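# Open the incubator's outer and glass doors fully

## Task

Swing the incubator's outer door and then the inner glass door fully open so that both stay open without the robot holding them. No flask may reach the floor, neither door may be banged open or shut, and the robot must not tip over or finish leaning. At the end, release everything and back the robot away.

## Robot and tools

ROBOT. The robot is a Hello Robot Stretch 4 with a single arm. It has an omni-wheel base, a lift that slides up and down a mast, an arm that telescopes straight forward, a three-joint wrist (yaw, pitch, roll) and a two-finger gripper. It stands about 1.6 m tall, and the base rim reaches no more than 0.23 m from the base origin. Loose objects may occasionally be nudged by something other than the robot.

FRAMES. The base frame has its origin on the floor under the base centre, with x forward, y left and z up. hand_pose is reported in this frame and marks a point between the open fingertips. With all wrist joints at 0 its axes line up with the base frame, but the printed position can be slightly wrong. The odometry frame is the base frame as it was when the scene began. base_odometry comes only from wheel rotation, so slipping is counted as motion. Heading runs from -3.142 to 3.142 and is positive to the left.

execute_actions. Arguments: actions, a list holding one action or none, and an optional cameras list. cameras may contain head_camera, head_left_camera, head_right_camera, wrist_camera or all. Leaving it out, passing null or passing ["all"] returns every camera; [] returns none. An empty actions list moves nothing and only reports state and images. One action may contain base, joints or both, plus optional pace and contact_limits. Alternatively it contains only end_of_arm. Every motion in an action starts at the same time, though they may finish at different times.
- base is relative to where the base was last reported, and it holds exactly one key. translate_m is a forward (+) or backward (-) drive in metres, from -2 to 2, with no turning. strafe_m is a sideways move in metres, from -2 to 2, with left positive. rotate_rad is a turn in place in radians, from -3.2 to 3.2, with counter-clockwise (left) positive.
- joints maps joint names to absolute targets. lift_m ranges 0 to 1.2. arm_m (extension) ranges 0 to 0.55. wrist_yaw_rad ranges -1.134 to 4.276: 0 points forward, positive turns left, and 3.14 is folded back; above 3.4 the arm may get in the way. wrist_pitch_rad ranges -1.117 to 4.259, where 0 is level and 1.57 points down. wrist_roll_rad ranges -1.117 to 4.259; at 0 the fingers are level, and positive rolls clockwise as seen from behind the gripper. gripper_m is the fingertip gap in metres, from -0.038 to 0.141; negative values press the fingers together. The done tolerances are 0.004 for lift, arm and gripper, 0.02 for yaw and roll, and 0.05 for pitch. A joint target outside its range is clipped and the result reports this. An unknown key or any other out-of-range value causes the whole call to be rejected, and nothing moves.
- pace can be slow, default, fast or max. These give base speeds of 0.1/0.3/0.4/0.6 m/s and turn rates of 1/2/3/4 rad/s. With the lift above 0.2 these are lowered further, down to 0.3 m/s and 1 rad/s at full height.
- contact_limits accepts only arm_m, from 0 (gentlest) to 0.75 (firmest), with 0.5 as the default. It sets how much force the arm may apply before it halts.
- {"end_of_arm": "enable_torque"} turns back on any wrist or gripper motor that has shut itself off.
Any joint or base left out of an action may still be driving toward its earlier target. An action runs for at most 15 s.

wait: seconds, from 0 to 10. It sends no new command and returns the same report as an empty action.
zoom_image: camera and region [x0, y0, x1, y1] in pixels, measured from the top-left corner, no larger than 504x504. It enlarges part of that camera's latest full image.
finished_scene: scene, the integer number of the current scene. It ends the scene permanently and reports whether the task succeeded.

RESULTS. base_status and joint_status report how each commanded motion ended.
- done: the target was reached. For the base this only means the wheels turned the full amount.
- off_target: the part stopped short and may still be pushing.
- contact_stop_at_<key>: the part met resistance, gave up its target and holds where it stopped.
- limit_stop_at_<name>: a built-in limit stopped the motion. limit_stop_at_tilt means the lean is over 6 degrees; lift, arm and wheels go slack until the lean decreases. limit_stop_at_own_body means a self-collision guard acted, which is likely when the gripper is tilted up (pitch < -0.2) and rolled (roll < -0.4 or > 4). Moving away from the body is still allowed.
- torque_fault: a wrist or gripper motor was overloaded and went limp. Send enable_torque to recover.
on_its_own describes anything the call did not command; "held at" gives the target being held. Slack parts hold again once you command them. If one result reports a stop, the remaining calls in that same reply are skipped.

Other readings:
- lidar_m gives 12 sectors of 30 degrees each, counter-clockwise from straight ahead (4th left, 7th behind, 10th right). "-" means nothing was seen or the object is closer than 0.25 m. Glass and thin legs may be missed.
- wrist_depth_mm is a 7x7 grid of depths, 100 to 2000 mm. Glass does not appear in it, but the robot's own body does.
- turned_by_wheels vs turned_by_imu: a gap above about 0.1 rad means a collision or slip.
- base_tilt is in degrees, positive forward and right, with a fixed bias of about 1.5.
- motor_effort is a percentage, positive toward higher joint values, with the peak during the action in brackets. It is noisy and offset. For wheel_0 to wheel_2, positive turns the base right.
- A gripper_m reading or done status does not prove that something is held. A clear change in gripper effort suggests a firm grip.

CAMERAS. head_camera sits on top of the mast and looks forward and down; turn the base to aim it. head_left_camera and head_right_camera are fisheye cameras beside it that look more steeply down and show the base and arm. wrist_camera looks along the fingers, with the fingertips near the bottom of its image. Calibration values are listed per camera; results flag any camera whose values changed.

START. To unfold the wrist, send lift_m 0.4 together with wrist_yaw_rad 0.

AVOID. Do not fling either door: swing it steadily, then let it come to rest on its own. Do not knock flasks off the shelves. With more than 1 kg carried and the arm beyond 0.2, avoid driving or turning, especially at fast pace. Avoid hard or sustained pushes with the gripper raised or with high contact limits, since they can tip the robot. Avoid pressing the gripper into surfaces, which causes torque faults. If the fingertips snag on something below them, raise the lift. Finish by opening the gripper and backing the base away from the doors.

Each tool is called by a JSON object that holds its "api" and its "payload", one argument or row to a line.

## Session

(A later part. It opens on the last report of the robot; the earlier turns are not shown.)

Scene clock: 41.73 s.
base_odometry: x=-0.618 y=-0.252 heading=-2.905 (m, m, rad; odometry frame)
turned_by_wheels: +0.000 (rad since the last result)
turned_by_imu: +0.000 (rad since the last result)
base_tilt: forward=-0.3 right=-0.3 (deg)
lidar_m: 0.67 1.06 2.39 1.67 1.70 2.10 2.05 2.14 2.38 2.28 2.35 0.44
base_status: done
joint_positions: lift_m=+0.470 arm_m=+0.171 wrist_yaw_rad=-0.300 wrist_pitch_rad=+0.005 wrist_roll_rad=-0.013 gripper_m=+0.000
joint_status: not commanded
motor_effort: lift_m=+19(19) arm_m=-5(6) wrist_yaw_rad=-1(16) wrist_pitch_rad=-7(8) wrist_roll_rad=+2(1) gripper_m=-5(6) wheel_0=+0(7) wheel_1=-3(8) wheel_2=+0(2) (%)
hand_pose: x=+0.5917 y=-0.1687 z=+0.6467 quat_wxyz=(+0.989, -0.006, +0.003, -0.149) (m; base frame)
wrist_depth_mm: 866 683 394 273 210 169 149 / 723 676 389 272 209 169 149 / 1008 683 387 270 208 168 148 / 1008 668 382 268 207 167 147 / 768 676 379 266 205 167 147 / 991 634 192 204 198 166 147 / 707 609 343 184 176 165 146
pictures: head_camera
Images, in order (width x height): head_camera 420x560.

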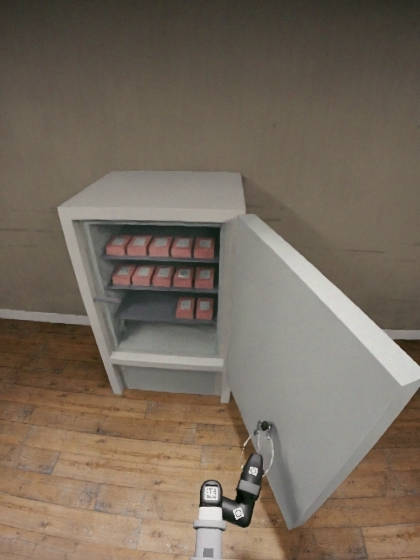

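{"api": "execute_actions", "payload": {
  "actions": [
    {"base": {"strafe_m": 0.615}, "joints": {"arm_m": 0.3, "lift_m": 0.576, "wrist_yaw_rad": 0.0, "gripper_m": 0.08}, "pace": "max"}
  ],
  "cameras": []
}}

{"api": "execute_actions", "payload": {
  "actions": [
    {"base": {"translate_m": 0.115}, "joints": {"arm_m": 0.4}, "pace": "fast"}
  ],
  "cameras": ["head_camera", "wrist_camera"]
}}

Scene clock: 44.97 s.
base_odometry: x=-0.474 y=-0.850 heading=-2.905 (m, m, rad; odometry frame)
turned_by_wheels: +0.000 (rad since the last result)
turned_by_imu: -0.003 (rad since the last result)
base_tilt: forward=-0.3 right=-0.2 (deg)
lidar_m: 1.05 1.72 1.90 1.52 1.08 1.47 2.04 2.15 2.95 2.91 0.96 1.07
base_status: done
joint_positions: lift_m=+0.576 arm_m=+0.299 wrist_yaw_rad=+0.000 wrist_pitch_rad=+0.005 wrist_roll_rad=-0.013 gripper_m=+0.080
joint_status: all done
motor_effort: lift_m=+21(23) arm_m=+6(10) wrist_yaw_rad=+0(5) wrist_pitch_rad=-7(8) wrist_roll_rad=+1(1) gripper_m=-3(7) wheel_0=+1(12) wheel_1=-1(16) wheel_2=+1(1) (%)
hand_pose: x=+0.7584 y=-0.0874 z=+0.7527 quat_wxyz=(+1.000, -0.007, +0.002, +0.000) (m; base frame)
wrist_depth_mm: 1138 1160 1160 627 627 627 627 / 1138 1160 597 842 917 891 699 / 1160 1182 597 715 691 683 676 / 1138 1160 597 809 1060 891 668 / 1138 1138 591 1042 1078 946 683 / 1138 1138 207 820 220 691 668 / 1118 1138 831 158 904 854 668
pictures: none
No camera images: the call's "cameras" was empty. Leave "cameras" out to get every camera's image.

Scene clock: 46.40 s.
base_odometry: x=-0.586 y=-0.877 heading=-2.905 (m, m, rad; odometry frame)
turned_by_wheels: +0.000 (rad since the last result)
turned_by_imu: +0.000 (rad since the last result)
base_tilt: forward=-0.4 right=-0.2 (deg)
lidar_m: 0.93 1.62 1.89 1.82 1.14 1.47 2.14 2.28 3.02 0.94 0.91 0.98
base_status: done
joint_positions: lift_m=+0.576 arm_m=+0.399 wrist_yaw_rad=+0.000 wrist_pitch_rad=+0.005 wrist_roll_rad=-0.013 gripper_m=+0.080
joint_status: all done
motor_effort: lift_m=+21(21) arm_m=+6(3) wrist_yaw_rad=+0(1) wrist_pitch_rad=-7(8) wrist_roll_rad=+1(2) gripper_m=-2(2) wheel_0=-1(3) wheel_1=+1(7) wheel_2=+1(10) (%)
hand_pose: x=+0.8584 y=-0.0874 z=+0.7527 quat_wxyz=(+1.000, -0.007, +0.002, +0.000) (m; base frame)
wrist_depth_mm: 946 946 332 621 627 615 615 / 931 946 330 442 449 452 455 / 931 931 330 699 691 676 640 / 931 917 329 778 831 842 640 / 931 931 325 439 831 842 647 / 917 917 206 809 220 831 683 / 917 917 324 158 496 496 459
pictures: head_camera, wrist_camera
camera_calibration (this result's frames):
wrist_camera: T_world_to_cam=[[-0.0438725, -0.998376, 0.0363334, -0.0847479], [0.0128965, -0.0369314, -0.999235, 0.79429], [0.998954, -0.0433703, 0.0144958, -0.642881], [0, 0, 0, 1]] pos_world=[0.628247, -0.083158, 0.806081]
Images, in order (width x height): head_camera 420x560, wrist_camera 616x392.

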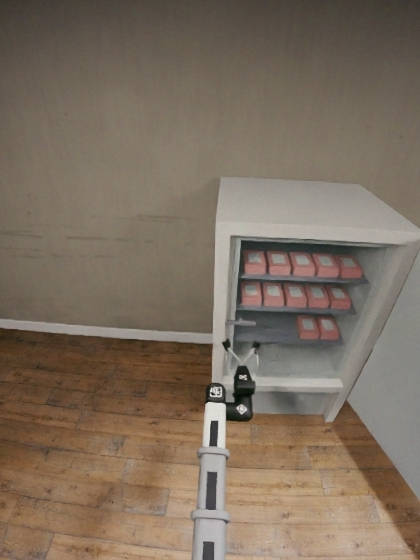

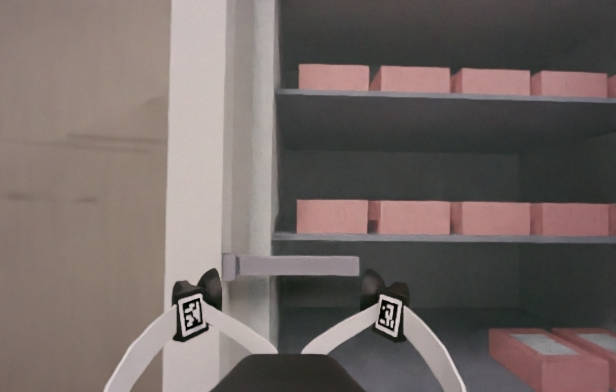

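{"api": "execute_actions", "payload": {
  "actions": [
    {"joints": {"wrist_roll_rad": 1.57, "arm_m": 0.506, "gripper_m": 0.09}, "contact_limits": {"arm_m": 0.15}}
  ],
  "cameras": ["wrist_camera"]
}}

Scene clock: 48.47 s.
base_odometry: x=-0.586 y=-0.877 heading=-2.905 (m, m, rad; odometry frame)
turned_by_wheels: +0.000 (rad since the last result)
turned_by_imu: +0.000 (rad since the last result)
base_tilt: forward=-0.2 right=-0.3 (deg)
lidar_m: 0.93 1.62 1.91 1.82 1.12 1.45 2.15 2.26 3.01 0.92 0.90 0.98
base_status: not commanded
joint_positions: lift_m=+0.576 arm_m=+0.505 wrist_yaw_rad=+0.000 wrist_pitch_rad=+0.005 wrist_roll_rad=+1.569 gripper_m=+0.090
joint_status: all done
motor_effort: lift_m=+21(21) arm_m=+6(3) wrist_yaw_rad=-1(1) wrist_pitch_rad=-8(7) wrist_roll_rad=+3(10) gripper_m=-3(2) wheel_0=-1(1) wheel_1=+0(1) wheel_2=+2(1) (%)
contact_limits: arm_m 0.15
hand_pose: x=+0.9643 y=-0.0874 z=+0.7526 quat_wxyz=(+0.708, +0.707, +0.002, -0.002) (m; base frame)
wrist_depth_mm: 329 418 603 732 603 404 492 / 325 418 609 732 597 404 496 / 325 418 615 732 603 373 496 / 322 421 330 732 603 373 496 / 324 421 330 442 535 373 469 / 289 289 216 272 215 290 289 / 262 260 267 147 262 276 278
pictures: wrist_camera
camera_calibration (this result's frames):
wrist_camera: T_world_to_cam=[[-0.0490731, -0.0241364, -0.998504, 0.788889], [0.0175108, 0.999534, -0.0250219, 0.14582], [0.998642, -0.0187125, -0.0486276, -0.698739], [0, 0, 0, 1]] pos_world=[0.73395, -0.139786, 0.757379]
Images, in order (width x height): wrist_camera 616x392.

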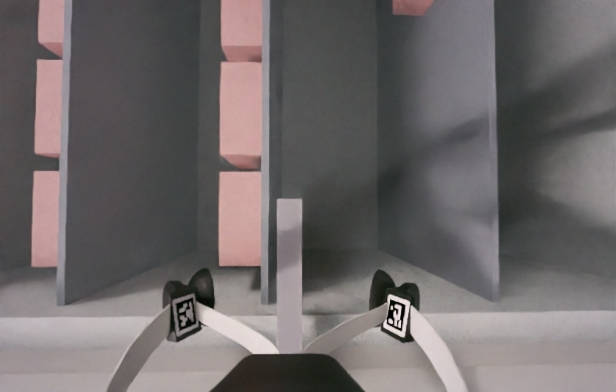

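{"api": "execute_actions", "payload": {
  "actions": [
    {"joints": {"gripper_m": -0.03, "arm_m": 0.511}, "contact_limits": {"arm_m": 0.2}}
  ],
  "cameras": ["wrist_camera"]
}}

{"api": "execute_actions", "payload": {
  "actions": [
    {"joints": {"wrist_roll_rad": 1.1, "arm_m": 0.519}, "contact_limits": {"arm_m": 0.2}}
  ],
  "cameras": ["wrist_camera"]
}}

Scene clock: 50.57 s.
base_odometry: x=-0.586 y=-0.877 heading=-2.905 (m, m, rad; odometry frame)
turned_by_wheels: +0.000 (rad since the last result)
turned_by_imu: +0.000 (rad since the last result)
base_tilt: forward=-0.2 right=-0.2 (deg)
lidar_m: 0.94 1.60 1.91 1.81 1.13 1.47 2.15 2.27 3.00 0.94 0.91 0.97
base_status: not commanded
joint_positions: lift_m=+0.576 arm_m=+0.511 wrist_yaw_rad=+0.003 wrist_pitch_rad=+0.004 wrist_roll_rad=+1.570 gripper_m=-0.029
joint_status: all done
motor_effort: lift_m=+21(21) arm_m=+1(6) wrist_yaw_rad=-11(10) wrist_pitch_rad=-4(6) wrist_roll_rad=+2(3) gripper_m=-28(28) wheel_0=-2(2) wheel_1=+0(1) wheel_2=+3(3) (%)
contact_limits: arm_m 0.2
hand_pose: x=+0.9706 y=-0.0864 z=+0.7530 quat_wxyz=(+0.708, +0.707, +0.002, +0.000) (m; base frame)
wrist_depth_mm: 322 413 603 732 609 375 496 / 320 415 603 723 609 379 492 / 319 415 603 723 609 377 500 / 315 415 324 715 603 377 496 / 315 413 433 439 525 375 473 / 286 286 188 205 289 289 287 / 255 156 259 221 252 259 271
pictures: wrist_camera
camera_calibration (this result's frames):
wrist_camera: T_world_to_cam=[[-0.047701, -0.0242946, -0.998566, 0.788292], [0.0141114, 0.999588, -0.0249935, 0.148012], [0.998762, -0.0152834, -0.0473385, -0.705712], [0, 0, 0, 1]] pos_world=[0.740352, -0.139586, 0.757454]
Images, in order (width x height): wrist_camera 616x392.

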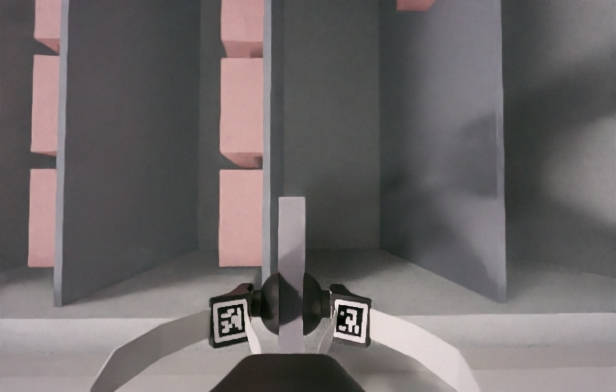

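Scene clock: 51.40 s.
base_odometry: x=-0.586 y=-0.877 heading=-2.905 (m, m, rad; odometry frame)
turned_by_wheels: +0.000 (rad since the last result)
turned_by_imu: +0.000 (rad since the last result)
base_tilt: forward=-0.3 right=-0.4 (deg)
lidar_m: 0.93 1.62 1.90 1.81 1.14 1.45 2.15 2.27 3.04 0.92 0.90 0.99
base_status: not commanded
joint_positions: lift_m=+0.576 arm_m=+0.517 wrist_yaw_rad=-0.002 wrist_pitch_rad=+0.004 wrist_roll_rad=+1.102 gripper_m=-0.029
joint_status: all done
motor_effort: lift_m=+21(21) arm_m=+9(11) wrist_yaw_rad=+6(9) wrist_pitch_rad=-5(4) wrist_roll_rad=-6(7) gripper_m=-19(27) wheel_0=+1(2) wheel_1=+2(1) wheel_2=-1(3) (%)
contact_limits: arm_m 0.2
hand_pose: x=+0.9766 y=-0.0880 z=+0.7529 quat_wxyz=(+0.852, +0.524, +0.001, -0.002) (m; base frame)
wrist_depth_mm: 404 320 397 699 723 668 359 / 442 317 477 327 723 621 379 / 415 332 609 324 732 508 347 / 265 364 634 322 723 430 343 / 254 255 342 521 640 373 508 / 206 255 190 209 433 345 492 / 202 158 222 219 260 309 455
pictures: wrist_camera
camera_calibration (this result's frames):
wrist_camera: T_world_to_cam=[[-0.0486155, -0.471434, -0.88056, 0.661139], [0.0175012, 0.881065, -0.472671, 0.4728], [0.998664, -0.03839, -0.0345827, -0.723313], [0, 0, 0, 1]] pos_world=[0.746213, -0.132652, 0.780637]
Images, in order (width x height): wrist_camera 616x392.

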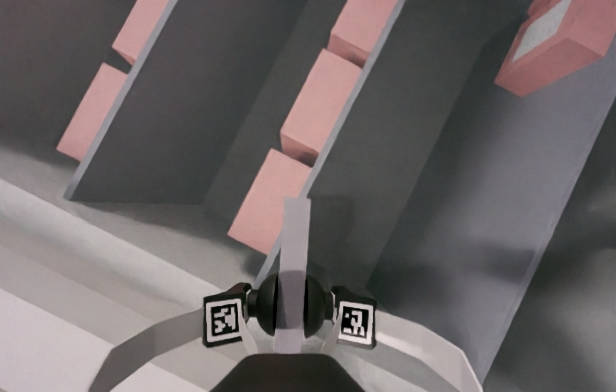

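It turns this way. Finish the quarter turn, then pull.

{"api": "execute_actions", "payload": {
  "actions": [
    {"joints": {"wrist_roll_rad": -0.02}}
  ],
  "cameras": ["wrist_camera"]
}}

{"api": "execute_actions", "payload": {
  "actions": [
    {"joints": {"arm_m": 0.45, "gripper_m": -0.038}, "pace": "slow"}
  ],
  "cameras": ["wrist_camera"]
}}

Scene clock: 52.80 s.
base_odometry: x=-0.586 y=-0.877 heading=-2.905 (m, m, rad; odometry frame)
turned_by_wheels: +0.000 (rad since the last result)
turned_by_imu: +0.000 (rad since the last result)
base_tilt: forward=-0.3 right=-0.4 (deg)
lidar_m: 0.94 1.62 1.89 1.82 1.11 1.46 2.16 2.29 3.01 0.92 0.91 0.99
base_status: not commanded
joint_positions: lift_m=+0.576 arm_m=+0.517 wrist_yaw_rad=-0.003 wrist_pitch_rad=+0.005 wrist_roll_rad=-0.018 gripper_m=-0.029
joint_status: all done
motor_effort: lift_m=+21(21) arm_m=+9(9) wrist_yaw_rad=+9(9) wrist_pitch_rad=-9(8) wrist_roll_rad=-4(9) gripper_m=-19(19) wheel_0=+1(0) wheel_1=+1(1) wheel_2=-1(1) (%)
hand_pose: x=+0.9765 y=-0.0884 z=+0.7525 quat_wxyz=(+1.000, -0.009, +0.003, -0.002) (m; base frame)
wrist_depth_mm: 809 211 263 327 329 332 334 / 820 209 262 379 375 370 366 / 809 209 260 707 691 676 634 / 809 208 259 707 723 732 654 / 798 207 258 320 329 327 329 / 798 206 186 210 715 723 683 / 798 205 247 221 477 500 496
pictures: wrist_camera
camera_calibration (this result's frames):
wrist_camera: T_world_to_cam=[[-0.047367, -0.998037, 0.0409748, -0.0806315], [0.0123769, -0.0416041, -0.999058, 0.792583], [0.998801, -0.0468152, 0.0143233, -0.760933], [0, 0, 0, 1]] pos_world=[0.746391, -0.0831217, 0.806039]
Images, in order (width x height): wrist_camera 616x392.

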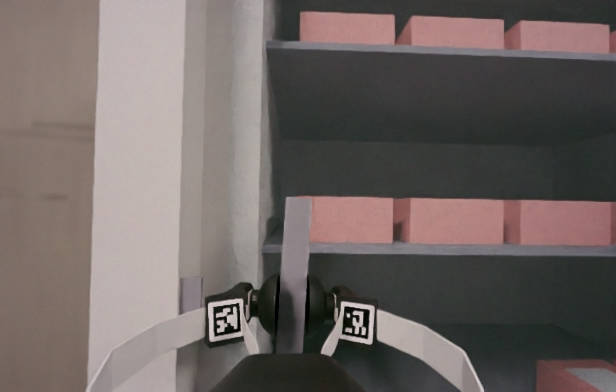

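Scene clock: 54.73 s.
base_odometry: x=-0.586 y=-0.877 heading=-2.906 (m, m, rad; odometry frame)
turned_by_wheels: -0.001 (rad since the last result)
turned_by_imu: -0.001 (rad since the last result)
base_tilt: forward=-0.2 right=-0.3 (deg)
lidar_m: 0.94 1.60 1.90 1.82 1.13 1.47 2.14 2.25 3.00 0.93 0.90 0.96
base_status: not commanded
joint_positions: lift_m=+0.576 arm_m=+0.451 wrist_yaw_rad=-0.006 wrist_pitch_rad=+0.006 wrist_roll_rad=-0.019 gripper_m=-0.037
joint_status: all done
on_its_own: wrist_yaw_rad is at rest, and its effort (+16) is outside its rest range (-13 to +13)
motor_effort: lift_m=+21(21) arm_m=-7(6) wrist_yaw_rad=+16(16) wrist_pitch_rad=-10(11) wrist_roll_rad=-3(3) gripper_m=-25(24) wheel_0=-4(4) wheel_1=-1(1) wheel_2=-3(3) (%)
hand_pose: x=+0.9101 y=-0.0890 z=+0.7523 quat_wxyz=(+1.000, -0.009, +0.003, -0.003) (m; base frame)
wrist_depth_mm: 878 878 330 597 591 621 621 / 878 878 329 394 394 402 402 / 866 878 325 715 699 676 634 / 866 854 325 778 788 798 647 / 866 866 324 387 788 788 640 / 854 273 186 220 788 788 676 / 866 270 271 219 492 473 449
pictures: wrist_camera
camera_calibration (this result's frames):
wrist_camera: T_world_to_cam=[[-0.0495936, -0.997902, 0.0416221, -0.0828694], [0.0114426, -0.0422383, -0.999042, 0.793919], [0.998704, -0.0490698, 0.0135133, -0.69411], [0, 0, 0, 1]] pos_world=[0.680017, -0.0832216, 0.805987]
Images, in order (width x height): wrist_camera 616x392.

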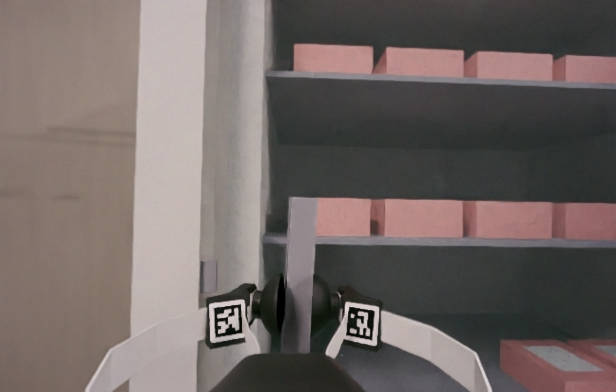

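{"api": "execute_actions", "payload": {
  "actions": [
    {"base": {"strafe_m": -0.044}, "joints": {"arm_m": 0.334}}
  ],
  "cameras": ["wrist_camera"]
}}

{"api": "execute_actions", "payload": {
  "actions": [
    {"base": {"strafe_m": -0.05}, "joints": {"arm_m": 0.241}}
  ],
  "cameras": ["head_camera", "wrist_camera"]
}}

Scene clock: 56.40 s.
base_odometry: x=-0.596 y=-0.834 heading=-2.905 (m, m, rad; odometry frame)
turned_by_wheels: +0.000 (rad since the last result)
turned_by_imu: +0.001 (rad since the last result)
base_tilt: forward=-0.2 right=-0.3 (deg)
lidar_m: 0.93 1.60 1.95 1.86 1.14 1.56 2.15 2.25 2.99 2.86 0.87 0.95
base_status: done
joint_positions: lift_m=+0.576 arm_m=+0.335 wrist_yaw_rad=+0.000 wrist_pitch_rad=+0.006 wrist_roll_rad=-0.019 gripper_m=-0.037
joint_status: all done
motor_effort: lift_m=+21(21) arm_m=-6(9) wrist_yaw_rad=+1(21) wrist_pitch_rad=-11(11) wrist_roll_rad=-1(2) gripper_m=-25(26) wheel_0=+2(13) wheel_1=+2(8) wheel_2=+2(7) (%)
hand_pose: x=+0.7944 y=-0.0874 z=+0.7523 quat_wxyz=(+1.000, -0.009, +0.003, +0.000) (m; base frame)
wrist_depth_mm: 1008 991 445 634 634 621 591 / 991 991 445 508 525 768 591 / 991 991 445 715 691 676 585 / 991 1008 442 904 917 809 585 / 991 991 442 891 904 866 615 / 976 991 198 203 820 798 621 / 991 155 413 220 488 500 508
pictures: wrist_camera
camera_calibration (this result's frames):
wrist_camera: T_world_to_cam=[[-0.0440184, -0.998148, 0.0419792, -0.091717], [0.0116551, -0.0425302, -0.999027, 0.795097], [0.998963, -0.0434863, 0.0135057, -0.578265], [0, 0, 0, 1]] pos_world=[0.564361, -0.0828781, 0.805984]
Images, in order (width x height): wrist_camera 616x392.

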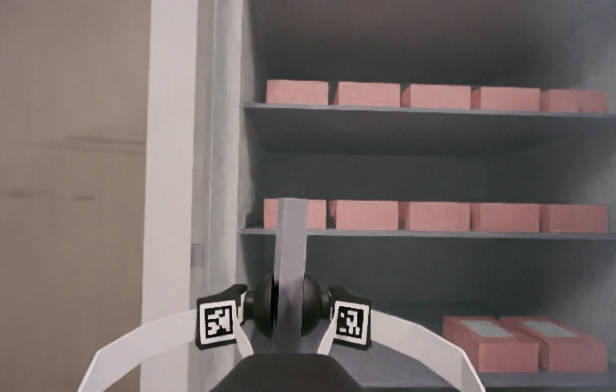

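Scene clock: 57.63 s.
base_odometry: x=-0.608 y=-0.786 heading=-2.905 (m, m, rad; odometry frame)
turned_by_wheels: +0.000 (rad since the last result)
turned_by_imu: +0.001 (rad since the last result)
base_tilt: forward=-0.4 right=-0.3 (deg)
lidar_m: 0.92 1.60 1.99 1.90 1.19 1.62 2.14 2.27 2.94 2.81 0.79 0.93
base_status: done
joint_positions: lift_m=+0.576 arm_m=+0.242 wrist_yaw_rad=+0.001 wrist_pitch_rad=+0.006 wrist_roll_rad=-0.019 gripper_m=-0.037
joint_status: all done
motor_effort: lift_m=+21(21) arm_m=-6(5) wrist_yaw_rad=-2(18) wrist_pitch_rad=-11(11) wrist_roll_rad=+0(2) gripper_m=-25(25) wheel_0=+2(12) wheel_1=+1(10) wheel_2=+3(3) (%)
hand_pose: x=+0.7015 y=-0.0872 z=+0.7523 quat_wxyz=(+1.000, -0.010, +0.003, +0.000) (m; base frame)
wrist_depth_mm: 1098 1098 554 634 627 621 569 / 1078 1098 564 842 854 768 574 / 1098 1098 569 699 691 668 574 / 1078 1098 580 991 1008 723 569 / 1078 1078 585 976 991 768 569 / 1078 1098 196 213 683 691 564 / 1060 155 530 221 854 603 569
pictures: head_camera, wrist_camera
camera_calibration (this result's frames):
wrist_camera: T_world_to_cam=[[-0.0433915, -0.998168, 0.0421721, -0.096215], [0.0116477, -0.0427145, -0.999019, 0.796162], [0.99899, -0.0428577, 0.0134798, -0.485338], [0, 0, 0, 1]] pos_world=[0.4714, -0.0828316, 0.805981]
Images, in order (width x height): head_camera 420x560, wrist_camera 616x392.

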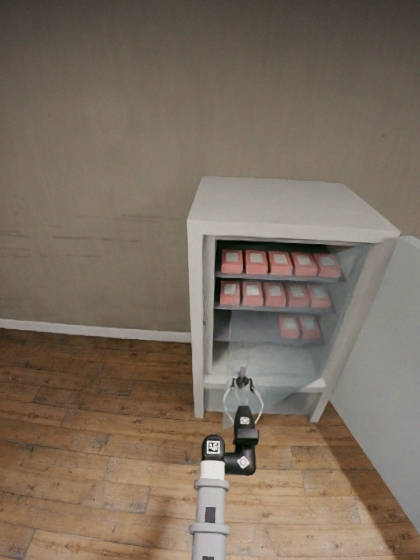

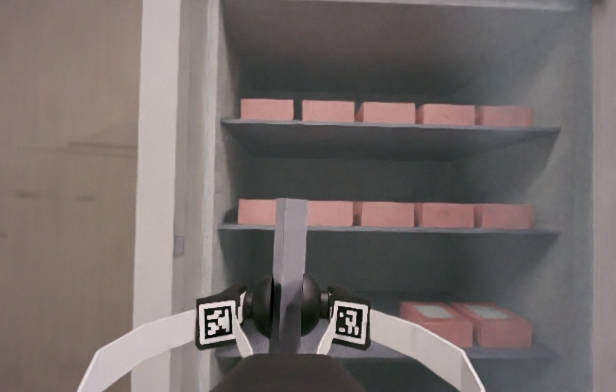

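{"api": "execute_actions", "payload": {
  "actions": [
    {"joints": {"gripper_m": 0.04}}
  ],
  "cameras": []
}}

{"api": "execute_actions", "payload": {
  "actions": [
    {"joints": {"arm_m": 0.175}, "pace": "fast"}
  ],
  "cameras": ["wrist_camera"]
}}

{"api": "execute_actions", "payload": {
  "actions": [
    {"base": {"strafe_m": 0.165}, "joints": {"gripper_m": 0.0, "wrist_yaw_rad": 0.15}, "pace": "fast"}
  ],
  "cameras": ["head_camera", "wrist_camera"]
}}

Scene clock: 59.80 s.
base_odometry: x=-0.608 y=-0.786 heading=-2.905 (m, m, rad; odometry frame)
turned_by_wheels: +0.000 (rad since the last result)
turned_by_imu: +0.000 (rad since the last result)
base_tilt: forward=-0.3 right=-0.3 (deg)
lidar_m: 0.93 1.62 2.00 1.91 1.24 1.60 2.16 2.26 2.94 2.80 0.81 0.93
base_status: not commanded
joint_positions: lift_m=+0.576 arm_m=+0.242 wrist_yaw_rad=+0.000 wrist_pitch_rad=+0.005 wrist_roll_rad=-0.019 gripper_m=+0.040
joint_status: all done
motor_effort: lift_m=+21(21) arm_m=-5(6) wrist_yaw_rad=+0(17) wrist_pitch_rad=-8(11) wrist_roll_rad=+2(0) gripper_m=-3(28) wheel_0=+4(5) wheel_1=+1(1) wheel_2=+3(3) (%)
hand_pose: x=+0.7014 y=-0.0873 z=+0.7525 quat_wxyz=(+1.000, -0.010, +0.003, +0.000) (m; base frame)
wrist_depth_mm: 1098 1098 554 634 627 621 564 / 1078 1098 564 842 842 778 574 / 1098 1098 574 699 683 661 580 / 1078 1078 580 991 991 732 574 / 1078 1098 564 991 991 768 564 / 1078 1078 197 242 621 691 569 / 1098 477 530 241 603 676 564
pictures: none
No camera images: the call's "cameras" was empty. Leave "cameras" out to get every camera's image.

Scene clock: 60.73 s.
base_odometry: x=-0.608 y=-0.786 heading=-2.905 (m, m, rad; odometry frame)
turned_by_wheels: +0.000 (rad since the last result)
turned_by_imu: +0.000 (rad since the last result)
base_tilt: forward=-0.3 right=-0.4 (deg)
lidar_m: 0.71 1.60 2.00 1.93 1.25 1.62 2.15 2.27 2.91 2.79 0.81 0.90
base_status: not commanded
joint_positions: lift_m=+0.576 arm_m=+0.176 wrist_yaw_rad=+0.000 wrist_pitch_rad=+0.005 wrist_roll_rad=-0.019 gripper_m=+0.040
joint_status: all done
motor_effort: lift_m=+21(21) arm_m=-6(7) wrist_yaw_rad=+0(1) wrist_pitch_rad=-7(8) wrist_roll_rad=+0(0) gripper_m=-4(3) wheel_0=+4(4) wheel_1=+1(1) wheel_2=+3(3) (%)
hand_pose: x=+0.6354 y=-0.0874 z=+0.7526 quat_wxyz=(+1.000, -0.010, +0.003, +0.000) (m; base frame)
wrist_depth_mm: 1160 1182 609 627 627 627 615 / 1138 1182 603 931 904 778 621 / 1138 1160 609 707 683 691 621 / 1138 1160 603 1060 1078 723 621 / 1138 1138 597 1078 1060 768 615 / 1138 1160 197 307 668 707 609 / 1138 539 597 306 866 707 609
pictures: wrist_camera
camera_calibration (this result's frames):
wrist_camera: T_world_to_cam=[[-0.0441353, -0.99812, 0.0425162, -0.0990789], [0.0126691, -0.0431134, -0.99899, 0.79652], [0.998945, -0.0435521, 0.0145481, -0.420192], [0, 0, 0, 1]] pos_world=[0.405285, -0.0828522, 0.806041]
Images, in order (width x height): wrist_camera 616x392.

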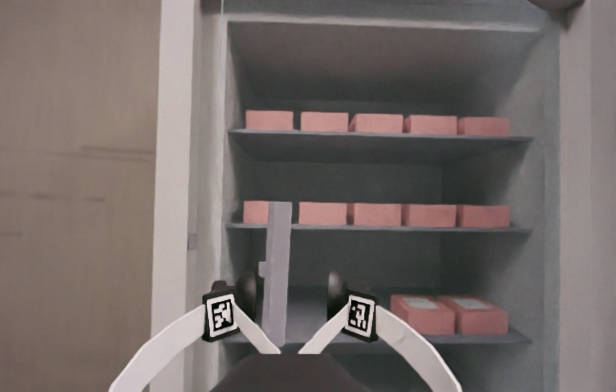

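Scene clock: 62.30 s.
base_odometry: x=-0.569 y=-0.946 heading=-2.905 (m, m, rad; odometry frame)
turned_by_wheels: +0.000 (rad since the last result)
turned_by_imu: -0.001 (rad since the last result)
base_tilt: forward=-0.2 right=-0.4 (deg)
lidar_m: 0.94 1.62 1.83 1.75 1.06 1.38 2.15 2.27 3.11 0.99 0.97 0.75
base_status: done
joint_positions: lift_m=+0.576 arm_m=+0.176 wrist_yaw_rad=+0.150 wrist_pitch_rad=+0.005 wrist_roll_rad=-0.019 gripper_m=+0.000
joint_status: all done
motor_effort: lift_m=+21(21) arm_m=-6(6) wrist_yaw_rad=+0(4) wrist_pitch_rad=-8(8) wrist_roll_rad=+0(1) gripper_m=-6(7) wheel_0=+1(10) wheel_1=-2(12) wheel_2=+1(2) (%)
hand_pose: x=+0.6452 y=-0.0433 z=+0.7526 quat_wxyz=(+0.997, -0.010, +0.002, +0.075) (m; base frame)
wrist_depth_mm: 1336 1229 1229 1182 591 615 615 / 1281 1255 1205 1205 778 878 878 / 1281 1255 1229 1182 634 661 647 / 1281 1229 1205 1160 640 991 917 / 1281 1229 1205 1182 603 991 603 / 1281 1229 192 204 683 842 287 / 1281 1229 1182 184 347 878 759
pictures: head_camera, wrist_camera
camera_calibration (this result's frames):
wrist_camera: T_world_to_cam=[[0.105596, -0.9935, 0.0425151, -0.151024], [0.0189916, -0.0407315, -0.99899, 0.794327], [0.994228, 0.106297, 0.0145671, -0.418551], [0, 0, 0, 1]] pos_world=[0.416997, -0.0731975, 0.806042]
Images, in order (width x height): head_camera 420x560, wrist_camera 616x392.

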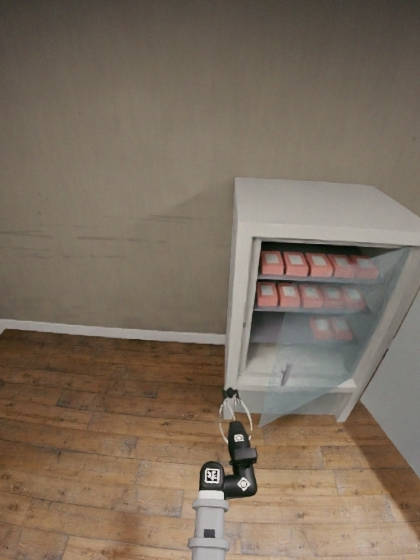

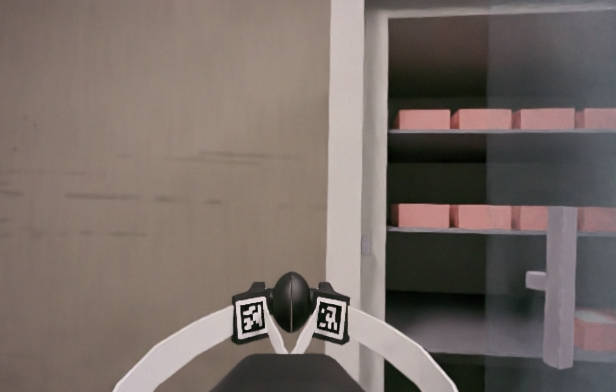

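{"api": "execute_actions", "payload": {
  "actions": []
}}

Scene clock: 62.77 s.
base_odometry: x=-0.569 y=-0.946 heading=-2.905 (m, m, rad; odometry frame)
turned_by_wheels: +0.000 (rad since the last result)
turned_by_imu: +0.000 (rad since the last result)
base_tilt: forward=-0.3 right=-0.4 (deg)
lidar_m: 0.94 1.61 1.81 1.75 1.05 1.40 2.15 2.25 3.11 1.00 0.97 0.73
base_status: done
joint_positions: lift_m=+0.576 arm_m=+0.176 wrist_yaw_rad=+0.150 wrist_pitch_rad=+0.005 wrist_roll_rad=-0.019 gripper_m=+0.000
joint_status: all done
motor_effort: lift_m=+21(21) arm_m=-6(6) wrist_yaw_rad=-1(4) wrist_pitch_rad=-8(8) wrist_roll_rad=+0(1) gripper_m=-7(7) wheel_0=+1(10) wheel_1=-2(12) wheel_2=+1(2) (%)
hand_pose: x=+0.6452 y=-0.0433 z=+0.7526 quat_wxyz=(+0.997, -0.010, +0.002, +0.075) (m; base frame)
wrist_depth_mm: 1308 1255 1205 1182 591 615 609 / 1281 1281 1205 1160 768 891 904 / 1308 1229 1205 1160 634 661 647 / 1281 1255 1205 1160 634 991 931 / 1255 1229 1229 1160 609 991 445 / 1281 1255 192 204 691 854 289 / 1281 1229 1160 184 349 866 759
pictures: head_camera, head_left_camera, head_right_camera, wrist_camera
camera_calibration (this result's frames):
wrist_camera: T_world_to_cam=[[0.105596, -0.9935, 0.0425152, -0.151024], [0.0189916, -0.0407316, -0.99899, 0.794327], [0.994228, 0.106297, 0.0145671, -0.418551], [0, 0, 0, 1]] pos_world=[0.416997, -0.0731975, 0.806042]
Images, in order (width x height): head_camera 420x560, head_left_camera 420x672, head_right_camera 420x672, wrist_camera 616x392.

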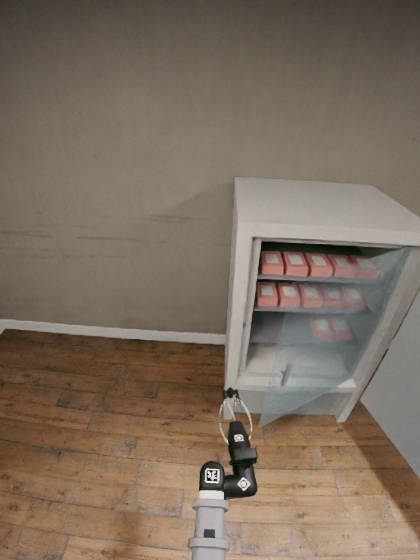

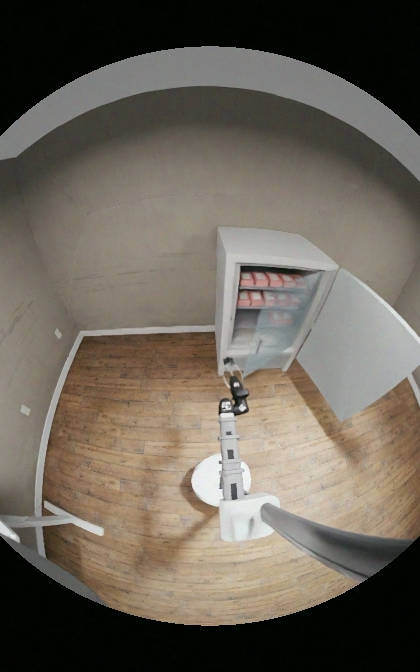

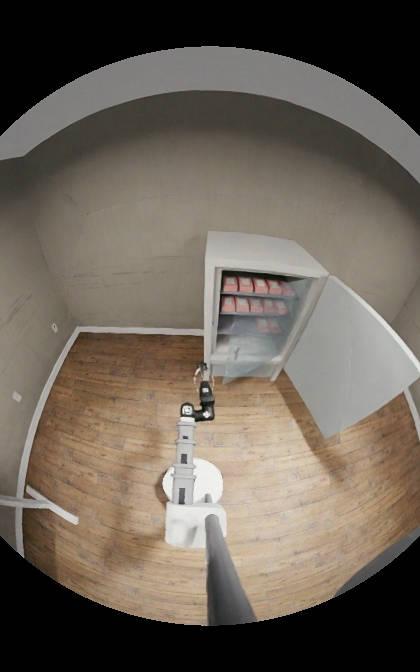

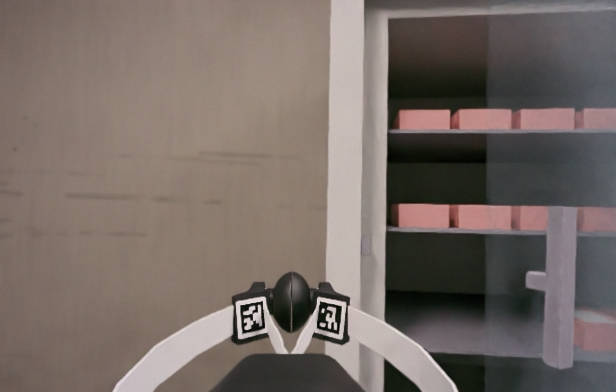

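{"api": "execute_actions", "payload": {
  "actions": [
    {"joints": {"arm_m": 0.40}, "contact_limits": {"arm_m": 0.2}}
  ],
  "cameras": ["head_camera", "wrist_camera"]
}}

Scene clock: 64.73 s.
base_odometry: x=-0.569 y=-0.946 heading=-2.905 (m, m, rad; odometry frame)
turned_by_wheels: +0.000 (rad since the last result)
turned_by_imu: +0.000 (rad since the last result)
base_tilt: forward=-0.2 right=-0.3 (deg)
lidar_m: 0.93 1.60 1.80 1.74 1.08 1.38 2.15 2.26 3.08 1.00 0.96 0.75
base_status: not commanded
joint_positions: lift_m=+0.576 arm_m=+0.399 wrist_yaw_rad=+0.150 wrist_pitch_rad=+0.005 wrist_roll_rad=-0.019 gripper_m=+0.000
joint_status: all done
motor_effort: lift_m=+21(21) arm_m=+6(7) wrist_yaw_rad=+0(1) wrist_pitch_rad=-7(8) wrist_roll_rad=+1(0) gripper_m=-6(5) wheel_0=+1(1) wheel_1=-2(2) wheel_2=+1(1) (%)
contact_limits: arm_m 0.2
hand_pose: x=+0.8682 y=-0.0433 z=+0.7527 quat_wxyz=(+0.997, -0.010, +0.002, +0.075) (m; base frame)
wrist_depth_mm: 1042 1008 976 946 368 615 615 / 1042 1008 976 960 364 413 402 / 1025 991 960 946 364 661 647 / 1025 991 960 946 359 778 768 / 1025 991 976 946 362 759 750 / 1008 976 192 204 362 768 759 / 1008 991 946 184 238 535 539
pictures: head_camera, wrist_camera
camera_calibration (this result's frames):
wrist_camera: T_world_to_cam=[[0.105625, -0.993497, 0.0425066, -0.174573], [0.0192095, -0.0406992, -0.998987, 0.789967], [0.99422, 0.106335, 0.0147857, -0.640338], [0, 0, 0, 1]] pos_world=[0.639902, -0.0731965, 0.806055]
Images, in order (width x height): head_camera 420x560, wrist_camera 616x392.

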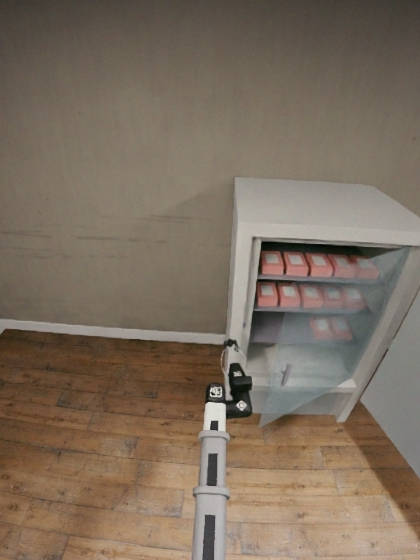

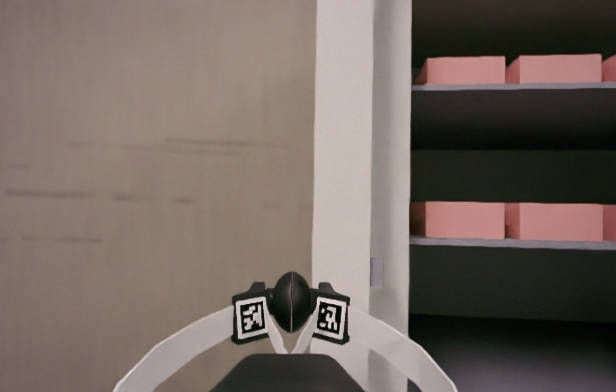

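{"api": "execute_actions", "payload": {
  "actions": [
    {"base": {"strafe_m": -0.3}, "joints": {"arm_m": 0.24, "wrist_yaw_rad": -0.35}, "pace": "slow"}
  ],
  "cameras": ["head_camera", "head_right_camera"]
}}

Scene clock: 69.57 s.
base_odometry: x=-0.640 y=-0.655 heading=-2.905 (m, m, rad; odometry frame)
turned_by_wheels: +0.000 (rad since the last result)
turned_by_imu: +0.002 (rad since the last result)
base_tilt: forward=-0.3 right=-0.5 (deg)
lidar_m: 0.93 1.64 2.09 1.95 1.36 1.83 2.17 2.27 2.75 2.67 0.66 0.66
base_status: done
joint_positions: lift_m=+0.576 arm_m=+0.241 wrist_yaw_rad=-0.350 wrist_pitch_rad=+0.005 wrist_roll_rad=-0.020 gripper_m=+0.000
joint_status: all done
motor_effort: lift_m=+21(21) arm_m=-6(7) wrist_yaw_rad=+0(19) wrist_pitch_rad=-7(7) wrist_roll_rad=+0(0) gripper_m=-6(11) wheel_0=+3(18) wheel_1=-2(6) wheel_2=+1(7) (%)
hand_pose: x=+0.6530 y=-0.1810 z=+0.7527 quat_wxyz=(+0.985, -0.009, +0.004, -0.174) (m; base frame)
wrist_depth_mm: 647 640 640 640 569 473 407 / 574 866 854 759 569 469 407 / 732 741 715 683 569 466 404 / 544 904 991 668 564 462 402 / 866 917 991 723 559 462 402 / 759 788 192 204 539 459 399 / 585 559 842 185 336 455 397
pictures: head_camera, head_right_camera
Images, in order (width x height): head_camera 420x560, head_right_camera 420x672.

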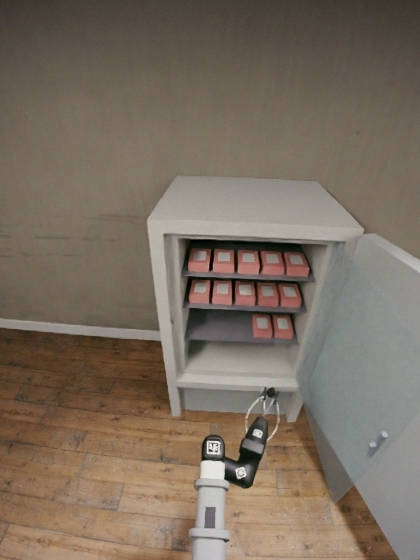

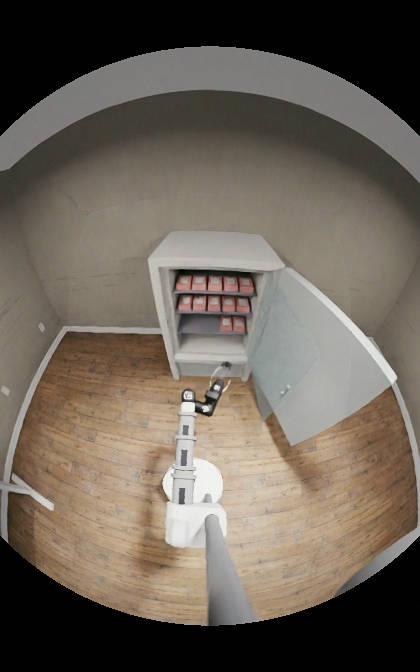

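The door has coasted to near 90°. I'll wait and see where it settles.

{"api": "wait", "payload": {
  "seconds": 2
}}

Scene clock: 71.70 s.
base_odometry: x=-0.640 y=-0.655 heading=-2.905 (m, m, rad; odometry frame)
turned_by_wheels: +0.000 (rad since the last result)
turned_by_imu: +0.000 (rad since the last result)
base_tilt: forward=-0.2 right=-0.3 (deg)
lidar_m: 0.93 1.62 2.13 1.94 1.34 1.86 2.16 2.26 2.76 2.66 0.68 0.63
base_status: done
joint_positions: lift_m=+0.576 arm_m=+0.241 wrist_yaw_rad=-0.350 wrist_pitch_rad=+0.005 wrist_roll_rad=-0.020 gripper_m=+0.000
joint_status: all done
motor_effort: lift_m=+21(21) arm_m=-6(7) wrist_yaw_rad=-1(19) wrist_pitch_rad=-7(7) wrist_roll_rad=+1(0) gripper_m=-6(11) wheel_0=+3(18) wheel_1=-1(6) wheel_2=+2(7) (%)
hand_pose: x=+0.6530 y=-0.1810 z=+0.7527 quat_wxyz=(+0.985, -0.009, +0.004, -0.174) (m; base frame)
wrist_depth_mm: 647 640 640 640 569 473 404 / 580 854 866 750 569 469 407 / 732 741 715 683 569 462 404 / 539 904 976 668 564 466 404 / 854 917 1008 732 559 459 402 / 759 798 191 204 539 459 397 / 585 554 842 184 334 459 397
wait: 2.00 s; at rest by 0.13 s
pictures: head_camera, head_left_camera, head_right_camera, wrist_camera
camera_calibration (this result's frames):
wrist_camera: T_world_to_cam=[[-0.38355, -0.922538, 0.0425819, 0.0435786], [-0.00263539, -0.0450148, -0.998983, 0.801989], [0.923516, -0.383272, 0.0148342, -0.454314], [0, 0, 0, 1]] pos_world=[0.438394, -0.0978213, 0.806057]
Images, in order (width x height): head_camera 420x560, head_left_camera 420x672, head_right_camera 420x672, wrist_camera 616x392.

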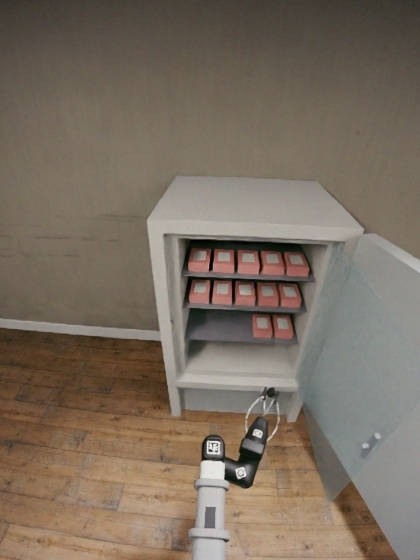

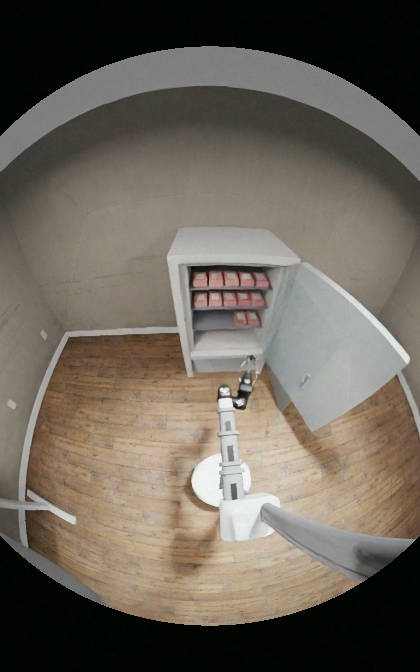

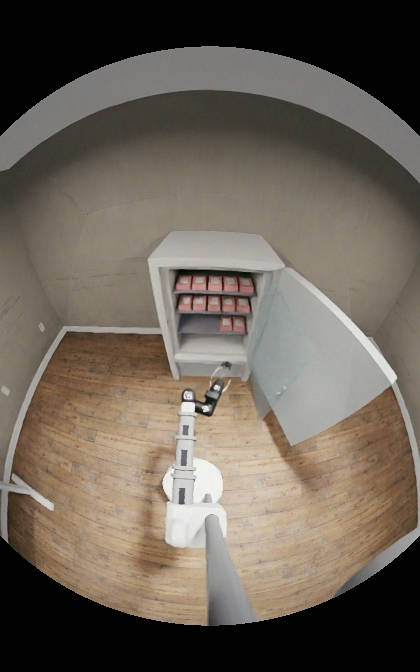

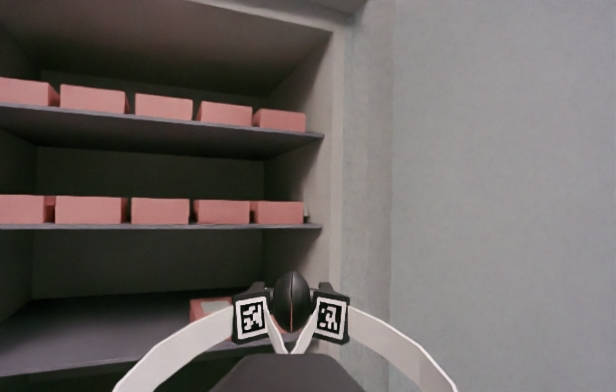

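{"api": "execute_actions", "payload": {
  "actions": [
    {"base": {"strafe_m": -0.09}, "joints": {"arm_m": 0.2, "wrist_yaw_rad": -0.7}, "pace": "slow"}
  ],
  "cameras": ["head_camera", "head_right_camera"]
}}

Scene clock: 74.47 s.
base_odometry: x=-0.661 y=-0.567 heading=-2.904 (m, m, rad; odometry frame)
turned_by_wheels: +0.000 (rad since the last result)
turned_by_imu: +0.000 (rad since the last result)
base_tilt: forward=-0.2 right=-0.3 (deg)
lidar_m: 0.93 0.98 2.21 1.95 1.42 1.95 2.17 2.28 2.66 2.57 0.60 0.56
base_status: done
joint_positions: lift_m=+0.576 arm_m=+0.201 wrist_yaw_rad=-0.700 wrist_pitch_rad=+0.005 wrist_roll_rad=-0.020 gripper_m=+0.000
joint_status: all done
motor_effort: lift_m=+21(21) arm_m=-6(9) wrist_yaw_rad=-1(3) wrist_pitch_rad=-7(7) wrist_roll_rad=+1(1) gripper_m=-7(7) wheel_0=+3(6) wheel_1=-1(7) wheel_2=+1(2) (%)
hand_pose: x=+0.5364 y=-0.2527 z=+0.7527 quat_wxyz=(+0.939, -0.008, +0.006, -0.343) (m; base frame)
wrist_depth_mm: 647 627 554 477 424 377 345 / 842 627 549 477 421 377 347 / 759 615 539 473 415 373 342 / 854 621 544 469 415 366 343 / 891 621 535 466 413 362 340 / 647 609 192 204 404 353 338 / 820 597 512 185 278 351 336
pictures: head_camera, head_right_camera
Images, in order (width x height): head_camera 420x560, head_right_camera 420x672.

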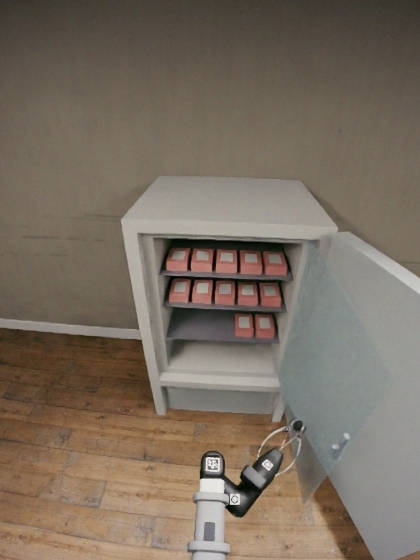

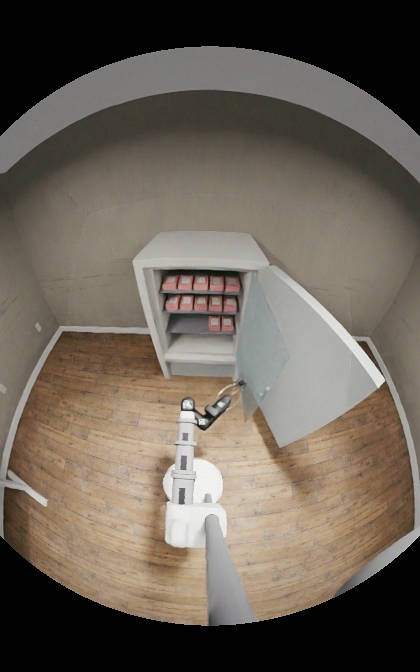

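{"api": "execute_actions", "payload": {
  "actions": [
    {"base": {"strafe_m": -0.09}, "pace": "slow"}
  ],
  "cameras": ["head_camera", "head_right_camera"]
}}

Scene clock: 76.90 s.
base_odometry: x=-0.682 y=-0.480 heading=-2.904 (m, m, rad; odometry frame)
turned_by_wheels: +0.000 (rad since the last result)
turned_by_imu: +0.001 (rad since the last result)
base_tilt: forward=-0.4 right=-0.4 (deg)
lidar_m: 0.93 0.99 2.24 1.96 1.51 2.09 2.18 2.26 2.59 2.49 0.53 0.54
base_status: done
joint_positions: lift_m=+0.576 arm_m=+0.201 wrist_yaw_rad=-0.700 wrist_pitch_rad=+0.005 wrist_roll_rad=-0.020 gripper_m=+0.000
joint_status: not commanded
motor_effort: lift_m=+21(21) arm_m=-5(6) wrist_yaw_rad=-1(3) wrist_pitch_rad=-7(7) wrist_roll_rad=+0(1) gripper_m=-6(8) wheel_0=+3(8) wheel_1=-1(5) wheel_2=+1(1) (%)
hand_pose: x=+0.5363 y=-0.2527 z=+0.7527 quat_wxyz=(+0.939, -0.008, +0.006, -0.343) (m; base frame)
wrist_depth_mm: 609 517 436 382 334 300 273 / 621 512 436 377 334 297 273 / 603 504 430 375 330 297 272 / 569 504 430 373 329 294 272 / 661 500 424 368 327 289 270 / 574 496 192 204 319 287 270 / 559 488 407 184 193 282 267
pictures: head_camera, head_right_camera
Images, in order (width x height): head_camera 420x560, head_right_camera 420x672.

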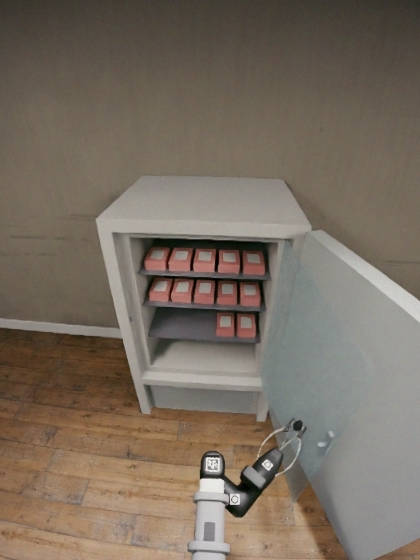

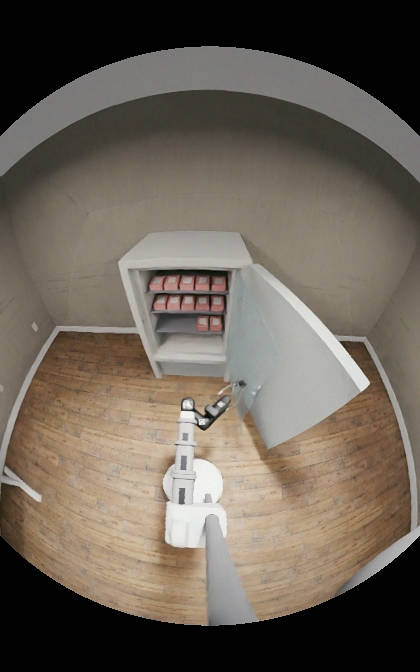

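{"api": "wait", "payload": {
  "seconds": 1.5
}}

Scene clock: 78.50 s.
base_odometry: x=-0.682 y=-0.480 heading=-2.904 (m, m, rad; odometry frame)
turned_by_wheels: +0.000 (rad since the last result)
turned_by_imu: +0.000 (rad since the last result)
base_tilt: forward=-0.3 right=-0.3 (deg)
lidar_m: 0.91 0.99 2.24 1.96 1.51 2.11 2.17 2.28 2.58 2.49 0.52 0.55
base_status: done
joint_positions: lift_m=+0.576 arm_m=+0.201 wrist_yaw_rad=-0.700 wrist_pitch_rad=+0.005 wrist_roll_rad=-0.020 gripper_m=+0.000
joint_status: not commanded
motor_effort: lift_m=+21(21) arm_m=-6(6) wrist_yaw_rad=-1(3) wrist_pitch_rad=-7(7) wrist_roll_rad=+0(1) gripper_m=-7(8) wheel_0=+4(8) wheel_1=-2(5) wheel_2=+1(1) (%)
hand_pose: x=+0.5363 y=-0.2527 z=+0.7527 quat_wxyz=(+0.939, -0.008, +0.006, -0.343) (m; base frame)
wrist_depth_mm: 609 521 436 379 336 298 274 / 609 508 433 377 332 298 274 / 591 508 427 375 330 297 272 / 569 500 427 373 327 294 271 / 661 500 427 368 329 290 270 / 569 500 192 204 216 287 268 / 559 484 407 184 189 286 267
wait: 1.50 s; at rest by 0.17 s
pictures: head_camera, head_left_camera, head_right_camera, wrist_camera
camera_calibration (this result's frames):
wrist_camera: T_world_to_cam=[[-0.676433, -0.735272, 0.0425818, 0.13711], [-0.0178946, -0.0413915, -0.998983, 0.807558], [0.736286, -0.676507, 0.0148412, -0.347647], [0, 0, 0, 1]] pos_world=[0.363164, -0.100946, 0.806057]
Images, in order (width x height): head_camera 420x560, head_left_camera 420x672, head_right_camera 420x672, wrist_camera 616x392.

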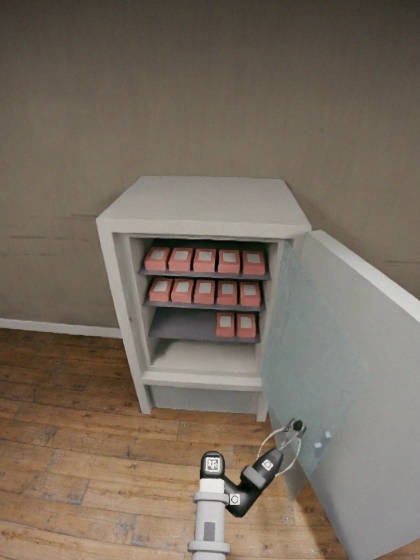

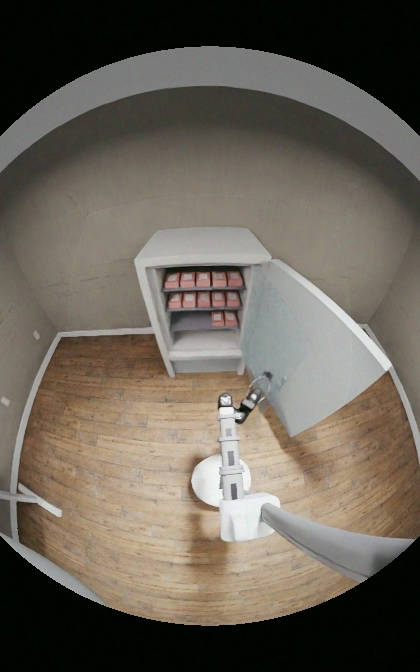

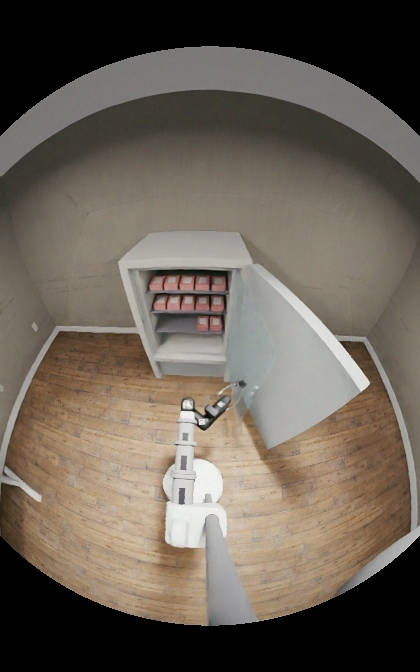

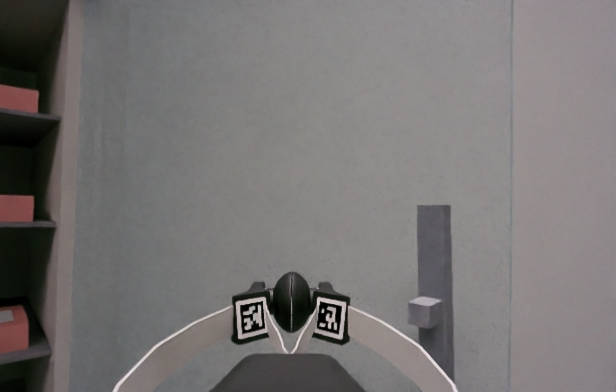

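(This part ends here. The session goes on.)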